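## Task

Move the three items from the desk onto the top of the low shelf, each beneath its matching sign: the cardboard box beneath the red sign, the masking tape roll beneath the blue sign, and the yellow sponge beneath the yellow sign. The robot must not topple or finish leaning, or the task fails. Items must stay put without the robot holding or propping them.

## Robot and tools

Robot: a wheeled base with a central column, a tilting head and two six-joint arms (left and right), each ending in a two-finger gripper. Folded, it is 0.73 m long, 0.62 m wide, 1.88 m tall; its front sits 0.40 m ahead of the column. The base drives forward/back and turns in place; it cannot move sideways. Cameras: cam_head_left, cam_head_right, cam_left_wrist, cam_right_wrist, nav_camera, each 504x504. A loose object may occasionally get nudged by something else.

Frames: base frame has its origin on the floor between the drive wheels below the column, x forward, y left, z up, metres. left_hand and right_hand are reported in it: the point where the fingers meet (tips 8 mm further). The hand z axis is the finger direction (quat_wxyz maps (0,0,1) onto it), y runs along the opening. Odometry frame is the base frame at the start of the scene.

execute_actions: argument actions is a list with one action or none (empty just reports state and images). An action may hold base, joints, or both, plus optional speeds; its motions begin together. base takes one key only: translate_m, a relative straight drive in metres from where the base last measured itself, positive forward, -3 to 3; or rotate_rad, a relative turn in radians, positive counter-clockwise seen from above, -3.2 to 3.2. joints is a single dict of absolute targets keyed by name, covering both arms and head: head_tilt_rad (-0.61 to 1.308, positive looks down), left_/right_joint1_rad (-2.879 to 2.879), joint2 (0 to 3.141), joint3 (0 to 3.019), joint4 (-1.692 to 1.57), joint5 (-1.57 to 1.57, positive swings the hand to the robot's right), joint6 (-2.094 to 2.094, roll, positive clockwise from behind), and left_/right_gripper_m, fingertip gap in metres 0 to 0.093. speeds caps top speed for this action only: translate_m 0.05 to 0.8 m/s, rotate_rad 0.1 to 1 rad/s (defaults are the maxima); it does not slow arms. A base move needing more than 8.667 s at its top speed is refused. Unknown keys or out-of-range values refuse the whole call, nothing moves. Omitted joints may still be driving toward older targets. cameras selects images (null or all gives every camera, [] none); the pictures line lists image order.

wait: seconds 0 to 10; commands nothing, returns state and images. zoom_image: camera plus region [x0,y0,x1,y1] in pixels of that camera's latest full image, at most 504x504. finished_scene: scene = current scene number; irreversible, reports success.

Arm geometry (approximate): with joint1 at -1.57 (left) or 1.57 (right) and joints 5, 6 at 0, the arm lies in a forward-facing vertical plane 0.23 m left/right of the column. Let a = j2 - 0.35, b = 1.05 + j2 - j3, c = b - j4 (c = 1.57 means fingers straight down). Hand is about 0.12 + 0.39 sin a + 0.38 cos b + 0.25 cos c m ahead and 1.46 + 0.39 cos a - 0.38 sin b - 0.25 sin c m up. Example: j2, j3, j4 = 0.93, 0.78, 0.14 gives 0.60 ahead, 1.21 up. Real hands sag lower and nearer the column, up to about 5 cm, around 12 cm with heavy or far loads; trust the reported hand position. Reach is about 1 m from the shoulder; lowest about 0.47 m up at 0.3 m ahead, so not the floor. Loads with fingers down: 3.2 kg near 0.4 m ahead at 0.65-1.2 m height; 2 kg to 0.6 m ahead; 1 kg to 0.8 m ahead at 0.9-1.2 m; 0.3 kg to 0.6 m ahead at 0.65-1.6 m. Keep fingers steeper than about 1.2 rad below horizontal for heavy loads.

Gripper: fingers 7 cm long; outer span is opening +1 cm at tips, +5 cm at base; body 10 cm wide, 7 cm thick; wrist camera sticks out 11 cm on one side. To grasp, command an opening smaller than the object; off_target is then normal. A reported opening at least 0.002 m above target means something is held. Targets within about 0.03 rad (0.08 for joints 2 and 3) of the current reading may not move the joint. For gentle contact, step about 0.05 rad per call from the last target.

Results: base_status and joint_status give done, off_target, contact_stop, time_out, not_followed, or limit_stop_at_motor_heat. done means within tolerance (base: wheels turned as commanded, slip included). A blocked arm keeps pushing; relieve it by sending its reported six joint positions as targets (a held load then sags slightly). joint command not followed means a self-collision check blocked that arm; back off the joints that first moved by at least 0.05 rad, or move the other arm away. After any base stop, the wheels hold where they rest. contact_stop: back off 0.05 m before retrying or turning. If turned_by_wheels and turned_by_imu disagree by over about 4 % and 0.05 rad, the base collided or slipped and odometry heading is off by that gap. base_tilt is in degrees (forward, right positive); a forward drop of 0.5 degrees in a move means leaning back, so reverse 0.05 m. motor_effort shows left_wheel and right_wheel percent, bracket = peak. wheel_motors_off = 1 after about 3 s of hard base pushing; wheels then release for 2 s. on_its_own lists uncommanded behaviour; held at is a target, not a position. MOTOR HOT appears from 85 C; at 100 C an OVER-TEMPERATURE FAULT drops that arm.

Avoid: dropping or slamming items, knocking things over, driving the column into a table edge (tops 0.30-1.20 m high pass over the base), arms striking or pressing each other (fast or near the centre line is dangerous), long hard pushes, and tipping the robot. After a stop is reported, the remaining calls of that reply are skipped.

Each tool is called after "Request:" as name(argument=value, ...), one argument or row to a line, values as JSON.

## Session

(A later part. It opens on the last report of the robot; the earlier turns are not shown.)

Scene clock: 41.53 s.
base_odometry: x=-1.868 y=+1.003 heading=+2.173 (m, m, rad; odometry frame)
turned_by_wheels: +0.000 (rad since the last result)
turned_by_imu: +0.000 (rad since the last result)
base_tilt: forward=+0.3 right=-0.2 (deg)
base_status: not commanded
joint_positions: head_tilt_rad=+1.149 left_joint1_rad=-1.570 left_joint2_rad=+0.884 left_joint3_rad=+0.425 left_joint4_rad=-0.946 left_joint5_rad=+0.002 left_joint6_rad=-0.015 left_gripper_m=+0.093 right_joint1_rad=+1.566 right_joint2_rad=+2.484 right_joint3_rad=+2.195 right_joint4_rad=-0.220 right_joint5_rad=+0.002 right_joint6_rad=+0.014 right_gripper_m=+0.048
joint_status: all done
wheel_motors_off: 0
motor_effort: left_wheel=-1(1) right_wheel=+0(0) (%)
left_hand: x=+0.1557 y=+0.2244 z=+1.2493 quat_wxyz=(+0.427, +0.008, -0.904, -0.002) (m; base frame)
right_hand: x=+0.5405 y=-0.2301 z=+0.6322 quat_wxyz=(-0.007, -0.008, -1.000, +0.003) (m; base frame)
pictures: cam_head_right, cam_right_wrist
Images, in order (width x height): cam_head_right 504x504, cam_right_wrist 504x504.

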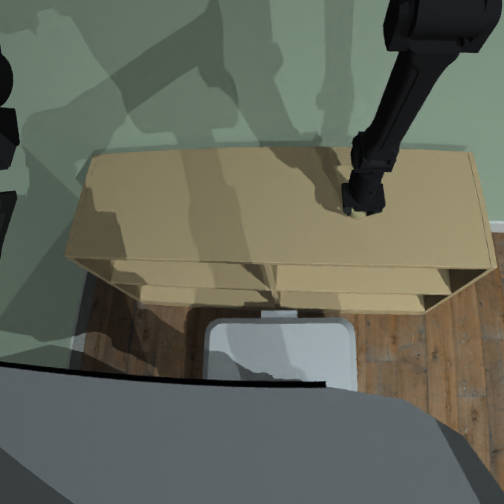

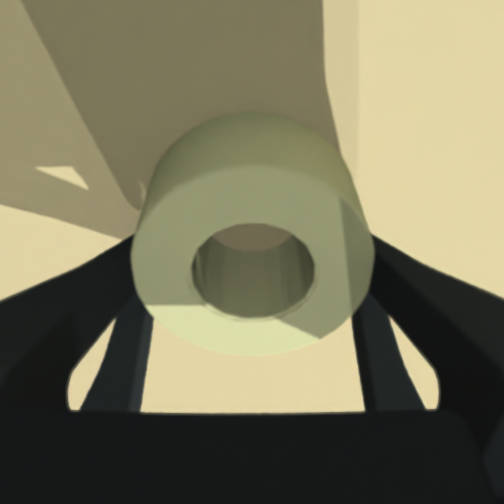

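Request:
execute_actions(
  actions=[
    {"joints":{"right_gripper_m":0.093}},
  ],
  cameras=[],
)

Request:
execute_actions(
  actions=[
    {"joints":{"right_joint2_rad":2.2,"right_joint3_rad":1.88}},
  ],
  cameras=["cam_head_right"],
)

Request:
execute_actions(
  actions=[
    {"base":{"translate_m":-1.6},"joints":{"head_tilt_rad":0.95,"right_joint2_rad":1.5,"right_joint3_rad":1.3,"right_joint4_rad":-0.33}},
  ],
  cameras=[],
)

Request:
execute_actions(
  actions=[
    {"base":{"rotate_rad":-2.63}},
  ],
  cameras=[],
)

Request:
execute_actions(
  actions=[
    {"base":{"translate_m":1.2}},
  ],
  cameras=["cam_head_left","cam_head_right"],
)

Scene clock: 42.57 s.
base_odometry: x=-1.868 y=+1.003 heading=+2.173 (m, m, rad; odometry frame)
turned_by_wheels: +0.000 (rad since the last result)
turned_by_imu: +0.000 (rad since the last result)
base_tilt: forward=+0.3 right=-0.3 (deg)
base_status: not commanded
joint_positions: head_tilt_rad=+1.149 left_joint1_rad=-1.570 left_joint2_rad=+0.884 left_joint3_rad=+0.425 left_joint4_rad=-0.946 left_joint5_rad=+0.002 left_joint6_rad=-0.015 left_gripper_m=+0.093 right_joint1_rad=+1.566 right_joint2_rad=+2.484 right_joint3_rad=+2.195 right_joint4_rad=-0.220 right_joint5_rad=+0.002 right_joint6_rad=+0.014 right_gripper_m=+0.093
joint_status: all done
wheel_motors_off: 0
motor_effort: left_wheel=-1(0) right_wheel=-1(1) (%)
left_hand: x=+0.1557 y=+0.2244 z=+1.2493 quat_wxyz=(+0.427, +0.008, -0.904, -0.002) (m; base frame)
right_hand: x=+0.5405 y=-0.2301 z=+0.6322 quat_wxyz=(-0.007, -0.008, -1.000, +0.003) (m; base frame)
pictures: none
No camera images: the call's "cameras" was empty. Leave "cameras" out to get every camera's image.

Scene clock: 43.77 s.
base_odometry: x=-1.868 y=+1.003 heading=+2.173 (m, m, rad; odometry frame)
turned_by_wheels: +0.000 (rad since the last result)
turned_by_imu: +0.000 (rad since the last result)
base_tilt: forward=+0.3 right=-0.2 (deg)
base_status: not commanded
joint_positions: head_tilt_rad=+1.149 left_joint1_rad=-1.570 left_joint2_rad=+0.884 left_joint3_rad=+0.425 left_joint4_rad=-0.946 left_joint5_rad=+0.002 left_joint6_rad=-0.015 left_gripper_m=+0.093 right_joint1_rad=+1.566 right_joint2_rad=+2.180 right_joint3_rad=+1.888 right_joint4_rad=-0.220 right_joint5_rad=+0.002 right_joint6_rad=+0.014 right_gripper_m=+0.093
joint_status: all done
wheel_motors_off: 0
motor_effort: left_wheel=-1(0) right_wheel=+0(0) (%)
left_hand: x=+0.1557 y=+0.2244 z=+1.2493 quat_wxyz=(+0.427, +0.008, -0.904, -0.002) (m; base frame)
right_hand: x=+0.5861 y=-0.2297 z=+0.7386 quat_wxyz=(-0.006, -0.008, -1.000, +0.003) (m; base frame)
pictures: cam_head_right
Images, in order (width x height): cam_head_right 504x504.

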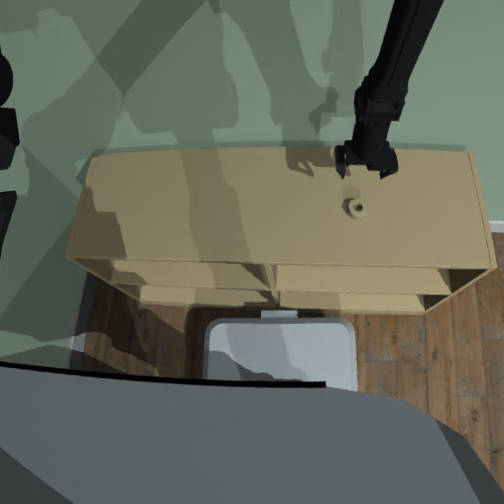

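Scene clock: 47.87 s.
base_odometry: x=-0.962 y=-0.316 heading=+2.173 (m, m, rad; odometry frame)
turned_by_wheels: +0.000 (rad since the last result)
turned_by_imu: +0.003 (rad since the last result)
base_tilt: forward=+0.3 right=-0.2 (deg)
base_status: done
joint_positions: head_tilt_rad=+0.964 left_joint1_rad=-1.570 left_joint2_rad=+0.883 left_joint3_rad=+0.429 left_joint4_rad=-0.946 left_joint5_rad=+0.002 left_joint6_rad=-0.015 left_gripper_m=+0.093 right_joint1_rad=+1.566 right_joint2_rad=+1.481 right_joint3_rad=+1.305 right_joint4_rad=-0.327 right_joint5_rad=+0.002 right_joint6_rad=+0.014 right_gripper_m=+0.093
joint_status: all done
wheel_motors_off: 0
motor_effort: left_wheel=+1(39) right_wheel=+0(52) (%)
left_hand: x=+0.1584 y=+0.2244 z=+1.2486 quat_wxyz=(+0.424, +0.008, -0.905, -0.002) (m; base frame)
right_hand: x=+0.6079 y=-0.2287 z=+1.0137 quat_wxyz=(-0.010, -0.008, -1.000, +0.003) (m; base frame)
pictures: none
No camera images: the call's "cameras" was empty. Leave "cameras" out to get every camera's image.

Scene clock: 52.07 s.
base_odometry: x=-0.962 y=-0.316 heading=-0.456 (m, m, rad; odometry frame)
turned_by_wheels: -2.629 (rad since the last result)
turned_by_imu: -2.641 (rad since the last result)
base_tilt: forward=+0.4 right=-0.2 (deg)
base_status: done
joint_positions: head_tilt_rad=+0.964 left_joint1_rad=-1.570 left_joint2_rad=+0.883 left_joint3_rad=+0.429 left_joint4_rad=-0.946 left_joint5_rad=+0.002 left_joint6_rad=-0.015 left_gripper_m=+0.093 right_joint1_rad=+1.567 right_joint2_rad=+1.481 right_joint3_rad=+1.305 right_joint4_rad=-0.327 right_joint5_rad=+0.002 right_joint6_rad=+0.014 right_gripper_m=+0.093
joint_status: not commanded
wheel_motors_off: 0
motor_effort: left_wheel=+6(50) right_wheel=-6(46) (%)
left_hand: x=+0.1584 y=+0.2244 z=+1.2486 quat_wxyz=(+0.424, +0.008, -0.905, -0.002) (m; base frame)
right_hand: x=+0.6079 y=-0.2285 z=+1.0137 quat_wxyz=(-0.010, -0.008, -1.000, +0.003) (m; base frame)
pictures: none
No camera images: the call's "cameras" was empty. Leave "cameras" out to get every camera's image.

Scene clock: 55.60 s.
base_odometry: x=+0.116 y=-0.845 heading=-0.457 (m, m, rad; odometry frame)
turned_by_wheels: +0.000 (rad since the last result)
turned_by_imu: -0.003 (rad since the last result)
base_tilt: forward=+0.3 right=-0.3 (deg)
base_status: done
joint_positions: head_tilt_rad=+0.963 left_joint1_rad=-1.570 left_joint2_rad=+0.883 left_joint3_rad=+0.431 left_joint4_rad=-0.946 left_joint5_rad=+0.002 left_joint6_rad=-0.015 left_gripper_m=+0.093 right_joint1_rad=+1.567 right_joint2_rad=+1.483 right_joint3_rad=+1.304 right_joint4_rad=-0.327 right_joint5_rad=+0.002 right_joint6_rad=+0.014 right_gripper_m=+0.093
joint_status: not commanded
wheel_motors_off: 0
motor_effort: left_wheel=+0(60) right_wheel=+1(53) (%)
left_hand: x=+0.1595 y=+0.2244 z=+1.2483 quat_wxyz=(+0.423, +0.008, -0.906, -0.002) (m; base frame)
right_hand: x=+0.6063 y=-0.2285 z=+1.0128 quat_wxyz=(-0.009, -0.008, -1.000, +0.003) (m; base frame)
pictures: cam_head_left, cam_head_right
Images, in order (width x height): cam_head_left 504x504, cam_head_right 504x504.

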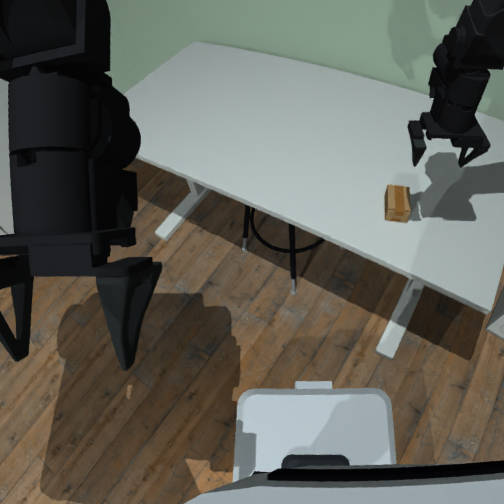

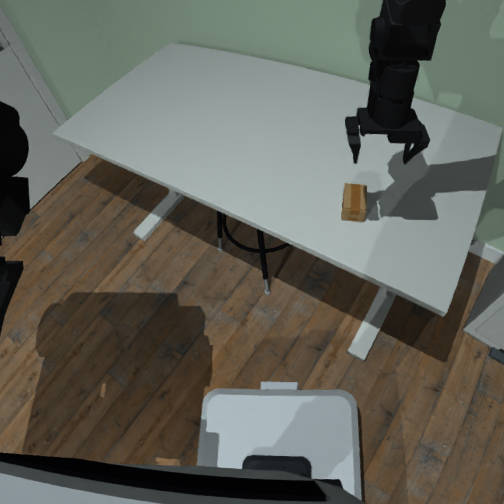

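Request:
execute_actions(
  actions=[
    {"base":{"translate_m":0.08},"joints":{"right_joint1_rad":1.585,"right_joint2_rad":1.95,"right_joint3_rad":1.77,"right_joint6_rad":0.12}},
  ],
  cameras=["cam_right_wrist"],
)

Scene clock: 57.17 s.
base_odometry: x=+0.187 y=-0.880 heading=-0.457 (m, m, rad; odometry frame)
turned_by_wheels: +0.000 (rad since the last result)
turned_by_imu: +0.000 (rad since the last result)
base_tilt: forward=+0.4 right=-0.3 (deg)
base_status: done
joint_positions: head_tilt_rad=+0.963 left_joint1_rad=-1.570 left_joint2_rad=+0.883 left_joint3_rad=+0.432 left_joint4_rad=-0.946 left_joint5_rad=+0.002 left_joint6_rad=-0.015 left_gripper_m=+0.093 right_joint1_rad=+1.571 right_joint2_rad=+1.948 right_joint3_rad=+1.745 right_joint4_rad=-0.328 right_joint5_rad=+0.002 right_joint6_rad=+0.107 right_gripper_m=+0.093
joint_status: all done
wheel_motors_off: 0
motor_effort: left_wheel=-1(32) right_wheel=+0(35) (%)
left_hand: x=+0.1600 y=+0.2244 z=+1.2482 quat_wxyz=(+0.423, +0.008, -0.906, -0.002) (m; base frame)
right_hand: x=+0.6267 y=-0.2254 z=+0.8358 quat_wxyz=(+0.004, -0.053, -0.999, +0.001) (m; base frame)
pictures: cam_right_wrist
Images, in order (width x height): cam_right_wrist 504x504.

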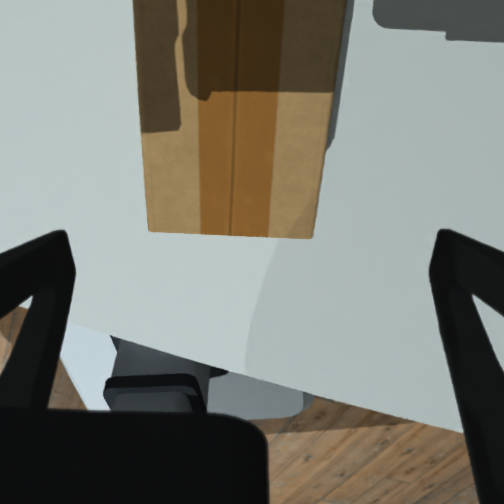

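Request:
execute_actions(
  actions=[
    {"joints":{"right_joint1_rad":1.593,"right_joint2_rad":2.08,"right_joint3_rad":1.9,"right_joint6_rad":0.17}},
  ],
  cameras=[],
)

Request:
execute_actions(
  actions=[
    {"joints":{"right_joint2_rad":2.19,"right_joint3_rad":2.025}},
  ],
  cameras=["cam_right_wrist"],
)

Scene clock: 58.33 s.
base_odometry: x=+0.187 y=-0.880 heading=-0.457 (m, m, rad; odometry frame)
turned_by_wheels: +0.000 (rad since the last result)
turned_by_imu: +0.000 (rad since the last result)
base_tilt: forward=+0.3 right=-0.3 (deg)
base_status: not commanded
joint_positions: head_tilt_rad=+0.963 left_joint1_rad=-1.570 left_joint2_rad=+0.883 left_joint3_rad=+0.432 left_joint4_rad=-0.946 left_joint5_rad=+0.002 left_joint6_rad=-0.015 left_gripper_m=+0.093 right_joint1_rad=+1.580 right_joint2_rad=+2.070 right_joint3_rad=+1.889 right_joint4_rad=-0.328 right_joint5_rad=+0.002 right_joint6_rad=+0.155 right_gripper_m=+0.093
joint_status: all done
wheel_motors_off: 0
motor_effort: left_wheel=+0(1) right_wheel=+0(1) (%)
left_hand: x=+0.1600 y=+0.2244 z=+1.2482 quat_wxyz=(+0.423, +0.008, -0.906, -0.002) (m; base frame)
right_hand: x=+0.6356 y=-0.2183 z=+0.7917 quat_wxyz=(-0.007, -0.075, -0.997, -0.004) (m; base frame)
pictures: none
No camera images: the call's "cameras" was empty. Leave "cameras" out to get every camera's image.

Scene clock: 59.23 s.
base_odometry: x=+0.187 y=-0.880 heading=-0.457 (m, m, rad; odometry frame)
turned_by_wheels: +0.000 (rad since the last result)
turned_by_imu: +0.000 (rad since the last result)
base_tilt: forward=+0.3 right=-0.2 (deg)
base_status: not commanded
joint_positions: head_tilt_rad=+0.963 left_joint1_rad=-1.570 left_joint2_rad=+0.883 left_joint3_rad=+0.432 left_joint4_rad=-0.946 left_joint5_rad=+0.002 left_joint6_rad=-0.015 left_gripper_m=+0.093 right_joint1_rad=+1.580 right_joint2_rad=+2.181 right_joint3_rad=+2.006 right_joint4_rad=-0.328 right_joint5_rad=+0.002 right_joint6_rad=+0.155 right_gripper_m=+0.093
joint_status: all done
wheel_motors_off: 0
motor_effort: left_wheel=+0(0) right_wheel=+0(0) (%)
left_hand: x=+0.1600 y=+0.2244 z=+1.2482 quat_wxyz=(+0.423, +0.008, -0.906, -0.002) (m; base frame)
right_hand: x=+0.6307 y=-0.2180 z=+0.7511 quat_wxyz=(-0.010, -0.075, -0.997, -0.004) (m; base frame)
pictures: cam_right_wrist
Images, in order (width x height): cam_right_wrist 504x504.

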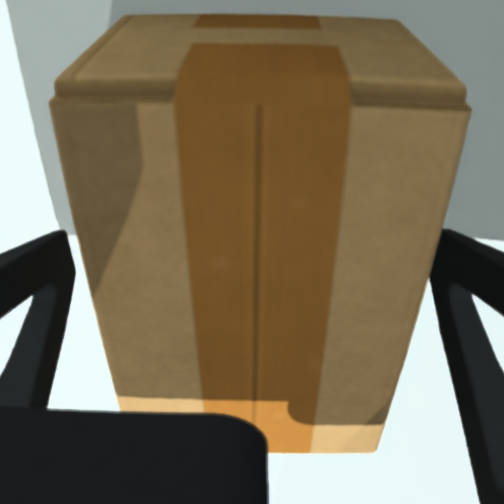

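Request:
execute_actions(
  actions=[
    {"joints":{"right_gripper_m":0.035}},
  ],
  cameras=[],
)

Request:
execute_actions(
  actions=[
    {"joints":{"right_joint1_rad":1.57,"right_joint2_rad":1.9,"right_joint3_rad":1.65,"right_joint4_rad":-0.27}},
  ],
  cameras=[],
)

Request:
execute_actions(
  actions=[
    {"base":{"rotate_rad":2.21},"joints":{"head_tilt_rad":0.5,"right_joint6_rad":0}},
  ],
  cameras=["cam_head_left","nav_camera"],
)

Request:
execute_actions(
  actions=[
    {"base":{"translate_m":2.3},"joints":{"head_tilt_rad":1.15,"right_joint2_rad":2.22,"right_joint3_rad":1.93,"right_joint4_rad":-0.22}},
  ],
  cameras=[],
)

Request:
execute_actions(
  actions=[
    {"base":{"rotate_rad":-1.14}},
  ],
  cameras=["cam_head_right"],
)

Scene clock: 60.27 s.
base_odometry: x=+0.187 y=-0.880 heading=-0.457 (m, m, rad; odometry frame)
turned_by_wheels: +0.000 (rad since the last result)
turned_by_imu: +0.000 (rad since the last result)
base_tilt: forward=+0.3 right=-0.3 (deg)
base_status: not commanded
joint_positions: head_tilt_rad=+0.963 left_joint1_rad=-1.570 left_joint2_rad=+0.883 left_joint3_rad=+0.432 left_joint4_rad=-0.946 left_joint5_rad=+0.002 left_joint6_rad=-0.015 left_gripper_m=+0.093 right_joint1_rad=+1.580 right_joint2_rad=+2.181 right_joint3_rad=+2.006 right_joint4_rad=-0.328 right_joint5_rad=+0.002 right_joint6_rad=+0.155 right_gripper_m=+0.059
joint_status: right_gripper_m off_target (ended at +0.059, target +0.035)
wheel_motors_off: 0
motor_effort: left_wheel=+0(1) right_wheel=+0(0) (%)
left_hand: x=+0.1600 y=+0.2244 z=+1.2482 quat_wxyz=(+0.423, +0.008, -0.906, -0.002) (m; base frame)
right_hand: x=+0.6307 y=-0.2180 z=+0.7511 quat_wxyz=(-0.010, -0.075, -0.997, -0.004) (m; base frame)
pictures: none
No camera images: the call's "cameras" was empty. Leave "cameras" out to get every camera's image.

Scene clock: 61.47 s.
base_odometry: x=+0.187 y=-0.880 heading=-0.457 (m, m, rad; odometry frame)
turned_by_wheels: +0.000 (rad since the last result)
turned_by_imu: +0.000 (rad since the last result)
base_tilt: forward=+0.3 right=-0.2 (deg)
base_status: not commanded
joint_positions: head_tilt_rad=+0.963 left_joint1_rad=-1.570 left_joint2_rad=+0.883 left_joint3_rad=+0.432 left_joint4_rad=-0.946 left_joint5_rad=+0.002 left_joint6_rad=-0.015 left_gripper_m=+0.093 right_joint1_rad=+1.579 right_joint2_rad=+1.889 right_joint3_rad=+1.658 right_joint4_rad=-0.275 right_joint5_rad=+0.002 right_joint6_rad=+0.155 right_gripper_m=+0.059
joint_status: all done
wheel_motors_off: 0
motor_effort: left_wheel=+0(1) right_wheel=+0(1) (%)
left_hand: x=+0.1600 y=+0.2244 z=+1.2482 quat_wxyz=(+0.423, +0.008, -0.906, -0.002) (m; base frame)
right_hand: x=+0.6228 y=-0.2191 z=+0.8554 quat_wxyz=(-0.009, -0.075, -0.997, -0.003) (m; base frame)
pictures: none
No camera images: the call's "cameras" was empty. Leave "cameras" out to get every camera's image.

Scene clock: 65.27 s.
base_odometry: x=+0.187 y=-0.880 heading=+1.752 (m, m, rad; odometry frame)
turned_by_wheels: +2.209 (rad since the last result)
turned_by_imu: +2.220 (rad since the last result)
base_tilt: forward=+0.4 right=-0.2 (deg)
base_status: done
joint_positions: head_tilt_rad=+0.518 left_joint1_rad=-1.570 left_joint2_rad=+0.883 left_joint3_rad=+0.432 left_joint4_rad=-0.946 left_joint5_rad=+0.002 left_joint6_rad=-0.015 left_gripper_m=+0.093 right_joint1_rad=+1.568 right_joint2_rad=+1.889 right_joint3_rad=+1.658 right_joint4_rad=-0.275 right_joint5_rad=+0.002 right_joint6_rad=+0.015 right_gripper_m=+0.059
joint_status: all done
wheel_motors_off: 0
motor_effort: left_wheel=-7(48) right_wheel=+5(36) (%)
left_hand: x=+0.1600 y=+0.2244 z=+1.2482 quat_wxyz=(+0.423, +0.008, -0.906, -0.002) (m; base frame)
right_hand: x=+0.6228 y=-0.2279 z=+0.8554 quat_wxyz=(-0.009, -0.008, -1.000, +0.002) (m; base frame)
pictures: cam_head_left, nav_camera
Images, in order (width x height): cam_head_left 504x504, nav_camera 504x504.

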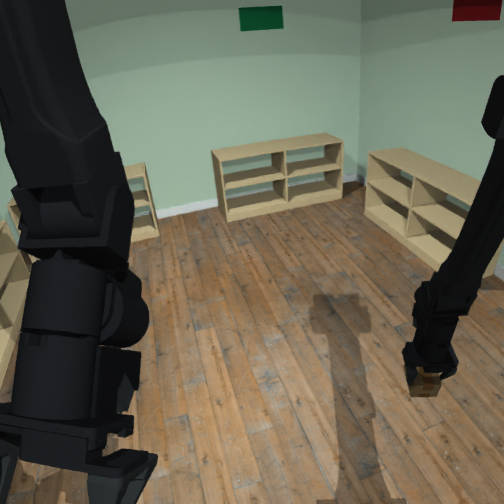

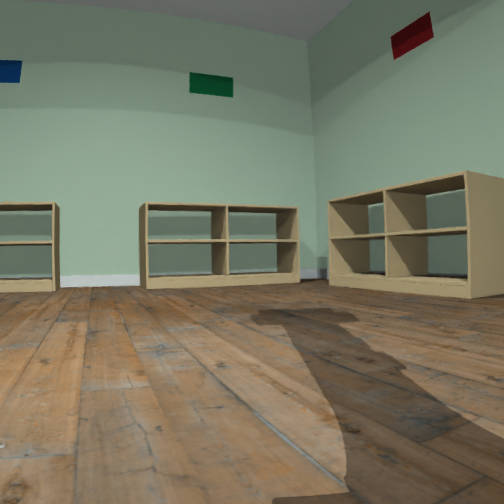

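Scene clock: 70.07 s.
base_odometry: x=-0.228 y=+1.382 heading=+1.753 (m, m, rad; odometry frame)
turned_by_wheels: +0.000 (rad since the last result)
turned_by_imu: -0.004 (rad since the last result)
base_tilt: forward=+0.3 right=-0.4 (deg)
base_status: done
joint_positions: head_tilt_rad=+1.149 left_joint1_rad=-1.570 left_joint2_rad=+0.883 left_joint3_rad=+0.430 left_joint4_rad=-0.946 left_joint5_rad=+0.002 left_joint6_rad=-0.015 left_gripper_m=+0.093 right_joint1_rad=+1.568 right_joint2_rad=+2.234 right_joint3_rad=+1.922 right_joint4_rad=-0.225 right_joint5_rad=+0.002 right_joint6_rad=+0.015 right_gripper_m=+0.059
joint_status: all done
wheel_motors_off: 0
motor_effort: left_wheel=+0(49) right_wheel=+0(60) (%)
left_hand: x=+0.1592 y=+0.2244 z=+1.2484 quat_wxyz=(+0.423, +0.008, -0.906, -0.002) (m; base frame)
right_hand: x=+0.5663 y=-0.2281 z=+0.7170 quat_wxyz=(+0.007, -0.008, -1.000, +0.002) (m; base frame)
pictures: none
No camera images: the call's "cameras" was empty. Leave "cameras" out to get every camera's image.

Scene clock: 72.80 s.
base_odometry: x=-0.228 y=+1.382 heading=+0.614 (m, m, rad; odometry frame)
turned_by_wheels: -1.139 (rad since the last result)
turned_by_imu: -1.144 (rad since the last result)
base_tilt: forward=+0.3 right=-0.3 (deg)
base_status: done
joint_positions: head_tilt_rad=+1.149 left_joint1_rad=-1.570 left_joint2_rad=+0.883 left_joint3_rad=+0.430 left_joint4_rad=-0.946 left_joint5_rad=+0.002 left_joint6_rad=-0.015 left_gripper_m=+0.093 right_joint1_rad=+1.565 right_joint2_rad=+2.234 right_joint3_rad=+1.922 right_joint4_rad=-0.225 right_joint5_rad=+0.002 right_joint6_rad=+0.015 right_gripper_m=+0.059
joint_status: not commanded
wheel_motors_off: 0
motor_effort: left_wheel=+6(36) right_wheel=-6(54) (%)
left_hand: x=+0.1592 y=+0.2244 z=+1.2484 quat_wxyz=(+0.423, +0.008, -0.906, -0.002) (m; base frame)
right_hand: x=+0.5663 y=-0.2308 z=+0.7171 quat_wxyz=(+0.007, -0.009, -1.000, +0.003) (m; base frame)
pictures: cam_head_right
Images, in order (width x height): cam_head_right 504x504.

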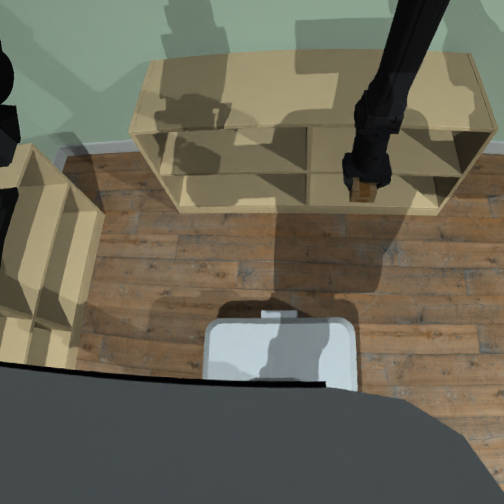

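Request:
execute_actions(
  actions=[
    {"base":{"translate_m":0.45},"joints":{"right_joint2_rad":2.3,"right_joint3_rad":2.01}},
  ],
  cameras=["cam_head_right"],
)

Request:
execute_actions(
  actions=[
    {"joints":{"right_joint2_rad":2.41,"right_joint3_rad":2.125}},
  ],
  cameras=[],
)

Request:
execute_actions(
  actions=[
    {"joints":{"right_joint2_rad":2.468,"right_joint3_rad":2.18}},
  ],
  cameras=[],
)

Request:
execute_actions(
  actions=[
    {"joints":{"right_gripper_m":0.093}},
  ],
  cameras=[],
)

Request:
execute_actions(
  actions=[
    {"joints":{"right_joint2_rad":2.1,"right_joint3_rad":1.75}},
  ],
  cameras=["cam_head_right"],
)

Scene clock: 75.50 s.
base_odometry: x=+0.140 y=+1.641 heading=+0.613 (m, m, rad; odometry frame)
turned_by_wheels: +0.000 (rad since the last result)
turned_by_imu: -0.001 (rad since the last result)
base_tilt: forward=+0.3 right=-0.2 (deg)
base_status: done
joint_positions: head_tilt_rad=+1.149 left_joint1_rad=-1.570 left_joint2_rad=+0.883 left_joint3_rad=+0.432 left_joint4_rad=-0.946 left_joint5_rad=+0.002 left_joint6_rad=-0.015 left_gripper_m=+0.093 right_joint1_rad=+1.565 right_joint2_rad=+2.302 right_joint3_rad=+2.003 right_joint4_rad=-0.225 right_joint5_rad=+0.002 right_joint6_rad=+0.015 right_gripper_m=+0.059
joint_status: all done
wheel_motors_off: 0
motor_effort: left_wheel=+1(56) right_wheel=+0(53) (%)
left_hand: x=+0.1600 y=+0.2244 z=+1.2482 quat_wxyz=(+0.423, +0.008, -0.906, -0.002) (m; base frame)
right_hand: x=+0.5650 y=-0.2309 z=+0.6933 quat_wxyz=(+0.000, -0.009, -1.000, +0.003) (m; base frame)
pictures: cam_head_right
Images, in order (width x height): cam_head_right 504x504.

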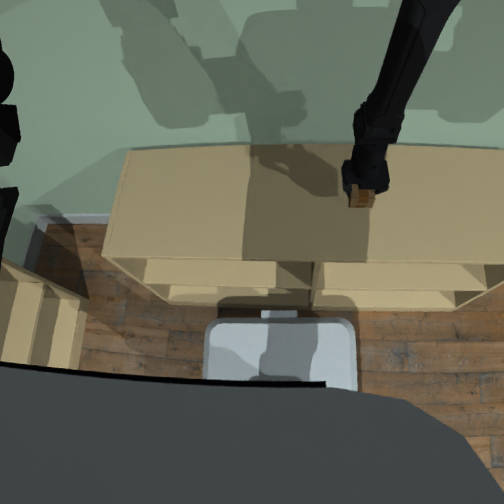

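Scene clock: 76.37 s.
base_odometry: x=+0.140 y=+1.641 heading=+0.613 (m, m, rad; odometry frame)
turned_by_wheels: +0.000 (rad since the last result)
turned_by_imu: +0.000 (rad since the last result)
base_tilt: forward=+0.3 right=-0.3 (deg)
base_status: not commanded
joint_positions: head_tilt_rad=+1.149 left_joint1_rad=-1.570 left_joint2_rad=+0.883 left_joint3_rad=+0.432 left_joint4_rad=-0.946 left_joint5_rad=+0.002 left_joint6_rad=-0.015 left_gripper_m=+0.093 right_joint1_rad=+1.565 right_joint2_rad=+2.407 right_joint3_rad=+2.115 right_joint4_rad=-0.224 right_joint5_rad=+0.002 right_joint6_rad=+0.015 right_gripper_m=+0.059
joint_status: all done
wheel_motors_off: 0
motor_effort: left_wheel=+0(1) right_wheel=+0(0) (%)
left_hand: x=+0.1600 y=+0.2244 z=+1.2482 quat_wxyz=(+0.423, +0.008, -0.906, -0.002) (m; base frame)
right_hand: x=+0.5526 y=-0.2310 z=+0.6574 quat_wxyz=(-0.004, -0.009, -1.000, +0.003) (m; base frame)
pictures: none
No camera images: the call's "cameras" was empty. Leave "cameras" out to get every camera's image.

Scene clock: 77.13 s.
base_odometry: x=+0.140 y=+1.641 heading=+0.613 (m, m, rad; odometry frame)
turned_by_wheels: +0.000 (rad since the last result)
turned_by_imu: +0.000 (rad since the last result)
base_tilt: forward=+0.3 right=-0.3 (deg)
base_status: not commanded
joint_positions: head_tilt_rad=+1.149 left_joint1_rad=-1.570 left_joint2_rad=+0.883 left_joint3_rad=+0.432 left_joint4_rad=-0.946 left_joint5_rad=+0.002 left_joint6_rad=-0.015 left_gripper_m=+0.093 right_joint1_rad=+1.565 right_joint2_rad=+2.458 right_joint3_rad=+2.167 right_joint4_rad=-0.224 right_joint5_rad=+0.002 right_joint6_rad=+0.015 right_gripper_m=+0.059
joint_status: all done
wheel_motors_off: 0
motor_effort: left_wheel=-1(1) right_wheel=+0(0) (%)
left_hand: x=+0.1600 y=+0.2244 z=+1.2482 quat_wxyz=(+0.423, +0.008, -0.906, -0.002) (m; base frame)
right_hand: x=+0.5440 y=-0.2311 z=+0.6406 quat_wxyz=(-0.005, -0.009, -1.000, +0.003) (m; base frame)
pictures: none
No camera images: the call's "cameras" was empty. Leave "cameras" out to get every camera's image.

Scene clock: 77.77 s.
base_odometry: x=+0.140 y=+1.641 heading=+0.613 (m, m, rad; odometry frame)
turned_by_wheels: +0.000 (rad since the last result)
turned_by_imu: +0.000 (rad since the last result)
base_tilt: forward=+0.3 right=-0.3 (deg)
base_status: not commanded
joint_positions: head_tilt_rad=+1.149 left_joint1_rad=-1.570 left_joint2_rad=+0.883 left_joint3_rad=+0.432 left_joint4_rad=-0.946 left_joint5_rad=+0.002 left_joint6_rad=-0.015 left_gripper_m=+0.093 right_joint1_rad=+1.565 right_joint2_rad=+2.458 right_joint3_rad=+2.167 right_joint4_rad=-0.224 right_joint5_rad=+0.002 right_joint6_rad=+0.015 right_gripper_m=+0.093
joint_status: all done
wheel_motors_off: 0
motor_effort: left_wheel=+0(1) right_wheel=+0(0) (%)
left_hand: x=+0.1600 y=+0.2244 z=+1.2482 quat_wxyz=(+0.423, +0.008, -0.906, -0.002) (m; base frame)
right_hand: x=+0.5440 y=-0.2311 z=+0.6406 quat_wxyz=(-0.005, -0.009, -1.000, +0.003) (m; base frame)
pictures: none
No camera images: the call's "cameras" was empty. Leave "cameras" out to get every camera's image.

Scene clock: 79.13 s.
base_odometry: x=+0.140 y=+1.641 heading=+0.613 (m, m, rad; odometry frame)
turned_by_wheels: +0.000 (rad since the last result)
turned_by_imu: +0.000 (rad since the last result)
base_tilt: forward=+0.3 right=-0.3 (deg)
base_status: not commanded
joint_positions: head_tilt_rad=+1.149 left_joint1_rad=-1.570 left_joint2_rad=+0.883 left_joint3_rad=+0.432 left_joint4_rad=-0.946 left_joint5_rad=+0.002 left_joint6_rad=-0.015 left_gripper_m=+0.093 right_joint1_rad=+1.565 right_joint2_rad=+2.081 right_joint3_rad=+1.758 right_joint4_rad=-0.221 right_joint5_rad=+0.002 right_joint6_rad=+0.015 right_gripper_m=+0.093
joint_status: all done
wheel_motors_off: 0
motor_effort: left_wheel=+0(1) right_wheel=+0(0) (%)
left_hand: x=+0.1600 y=+0.2244 z=+1.2482 quat_wxyz=(+0.423, +0.008, -0.906, -0.002) (m; base frame)
right_hand: x=+0.5740 y=-0.2305 z=+0.7732 quat_wxyz=(+0.011, -0.009, -1.000, +0.003) (m; base frame)
pictures: cam_head_right
Images, in order (width x height): cam_head_right 504x504.

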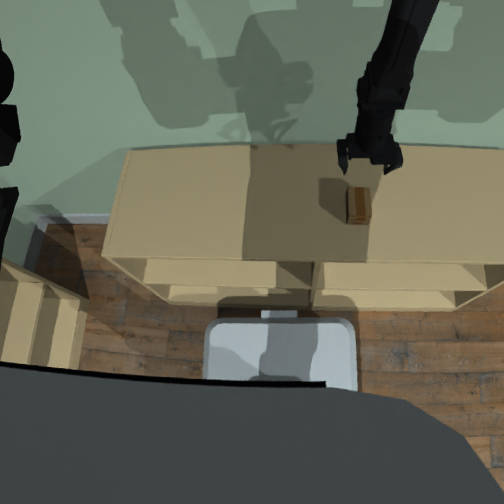

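Request:
finished_scene(
  scene=2,
)

The scene is finished: the task was done.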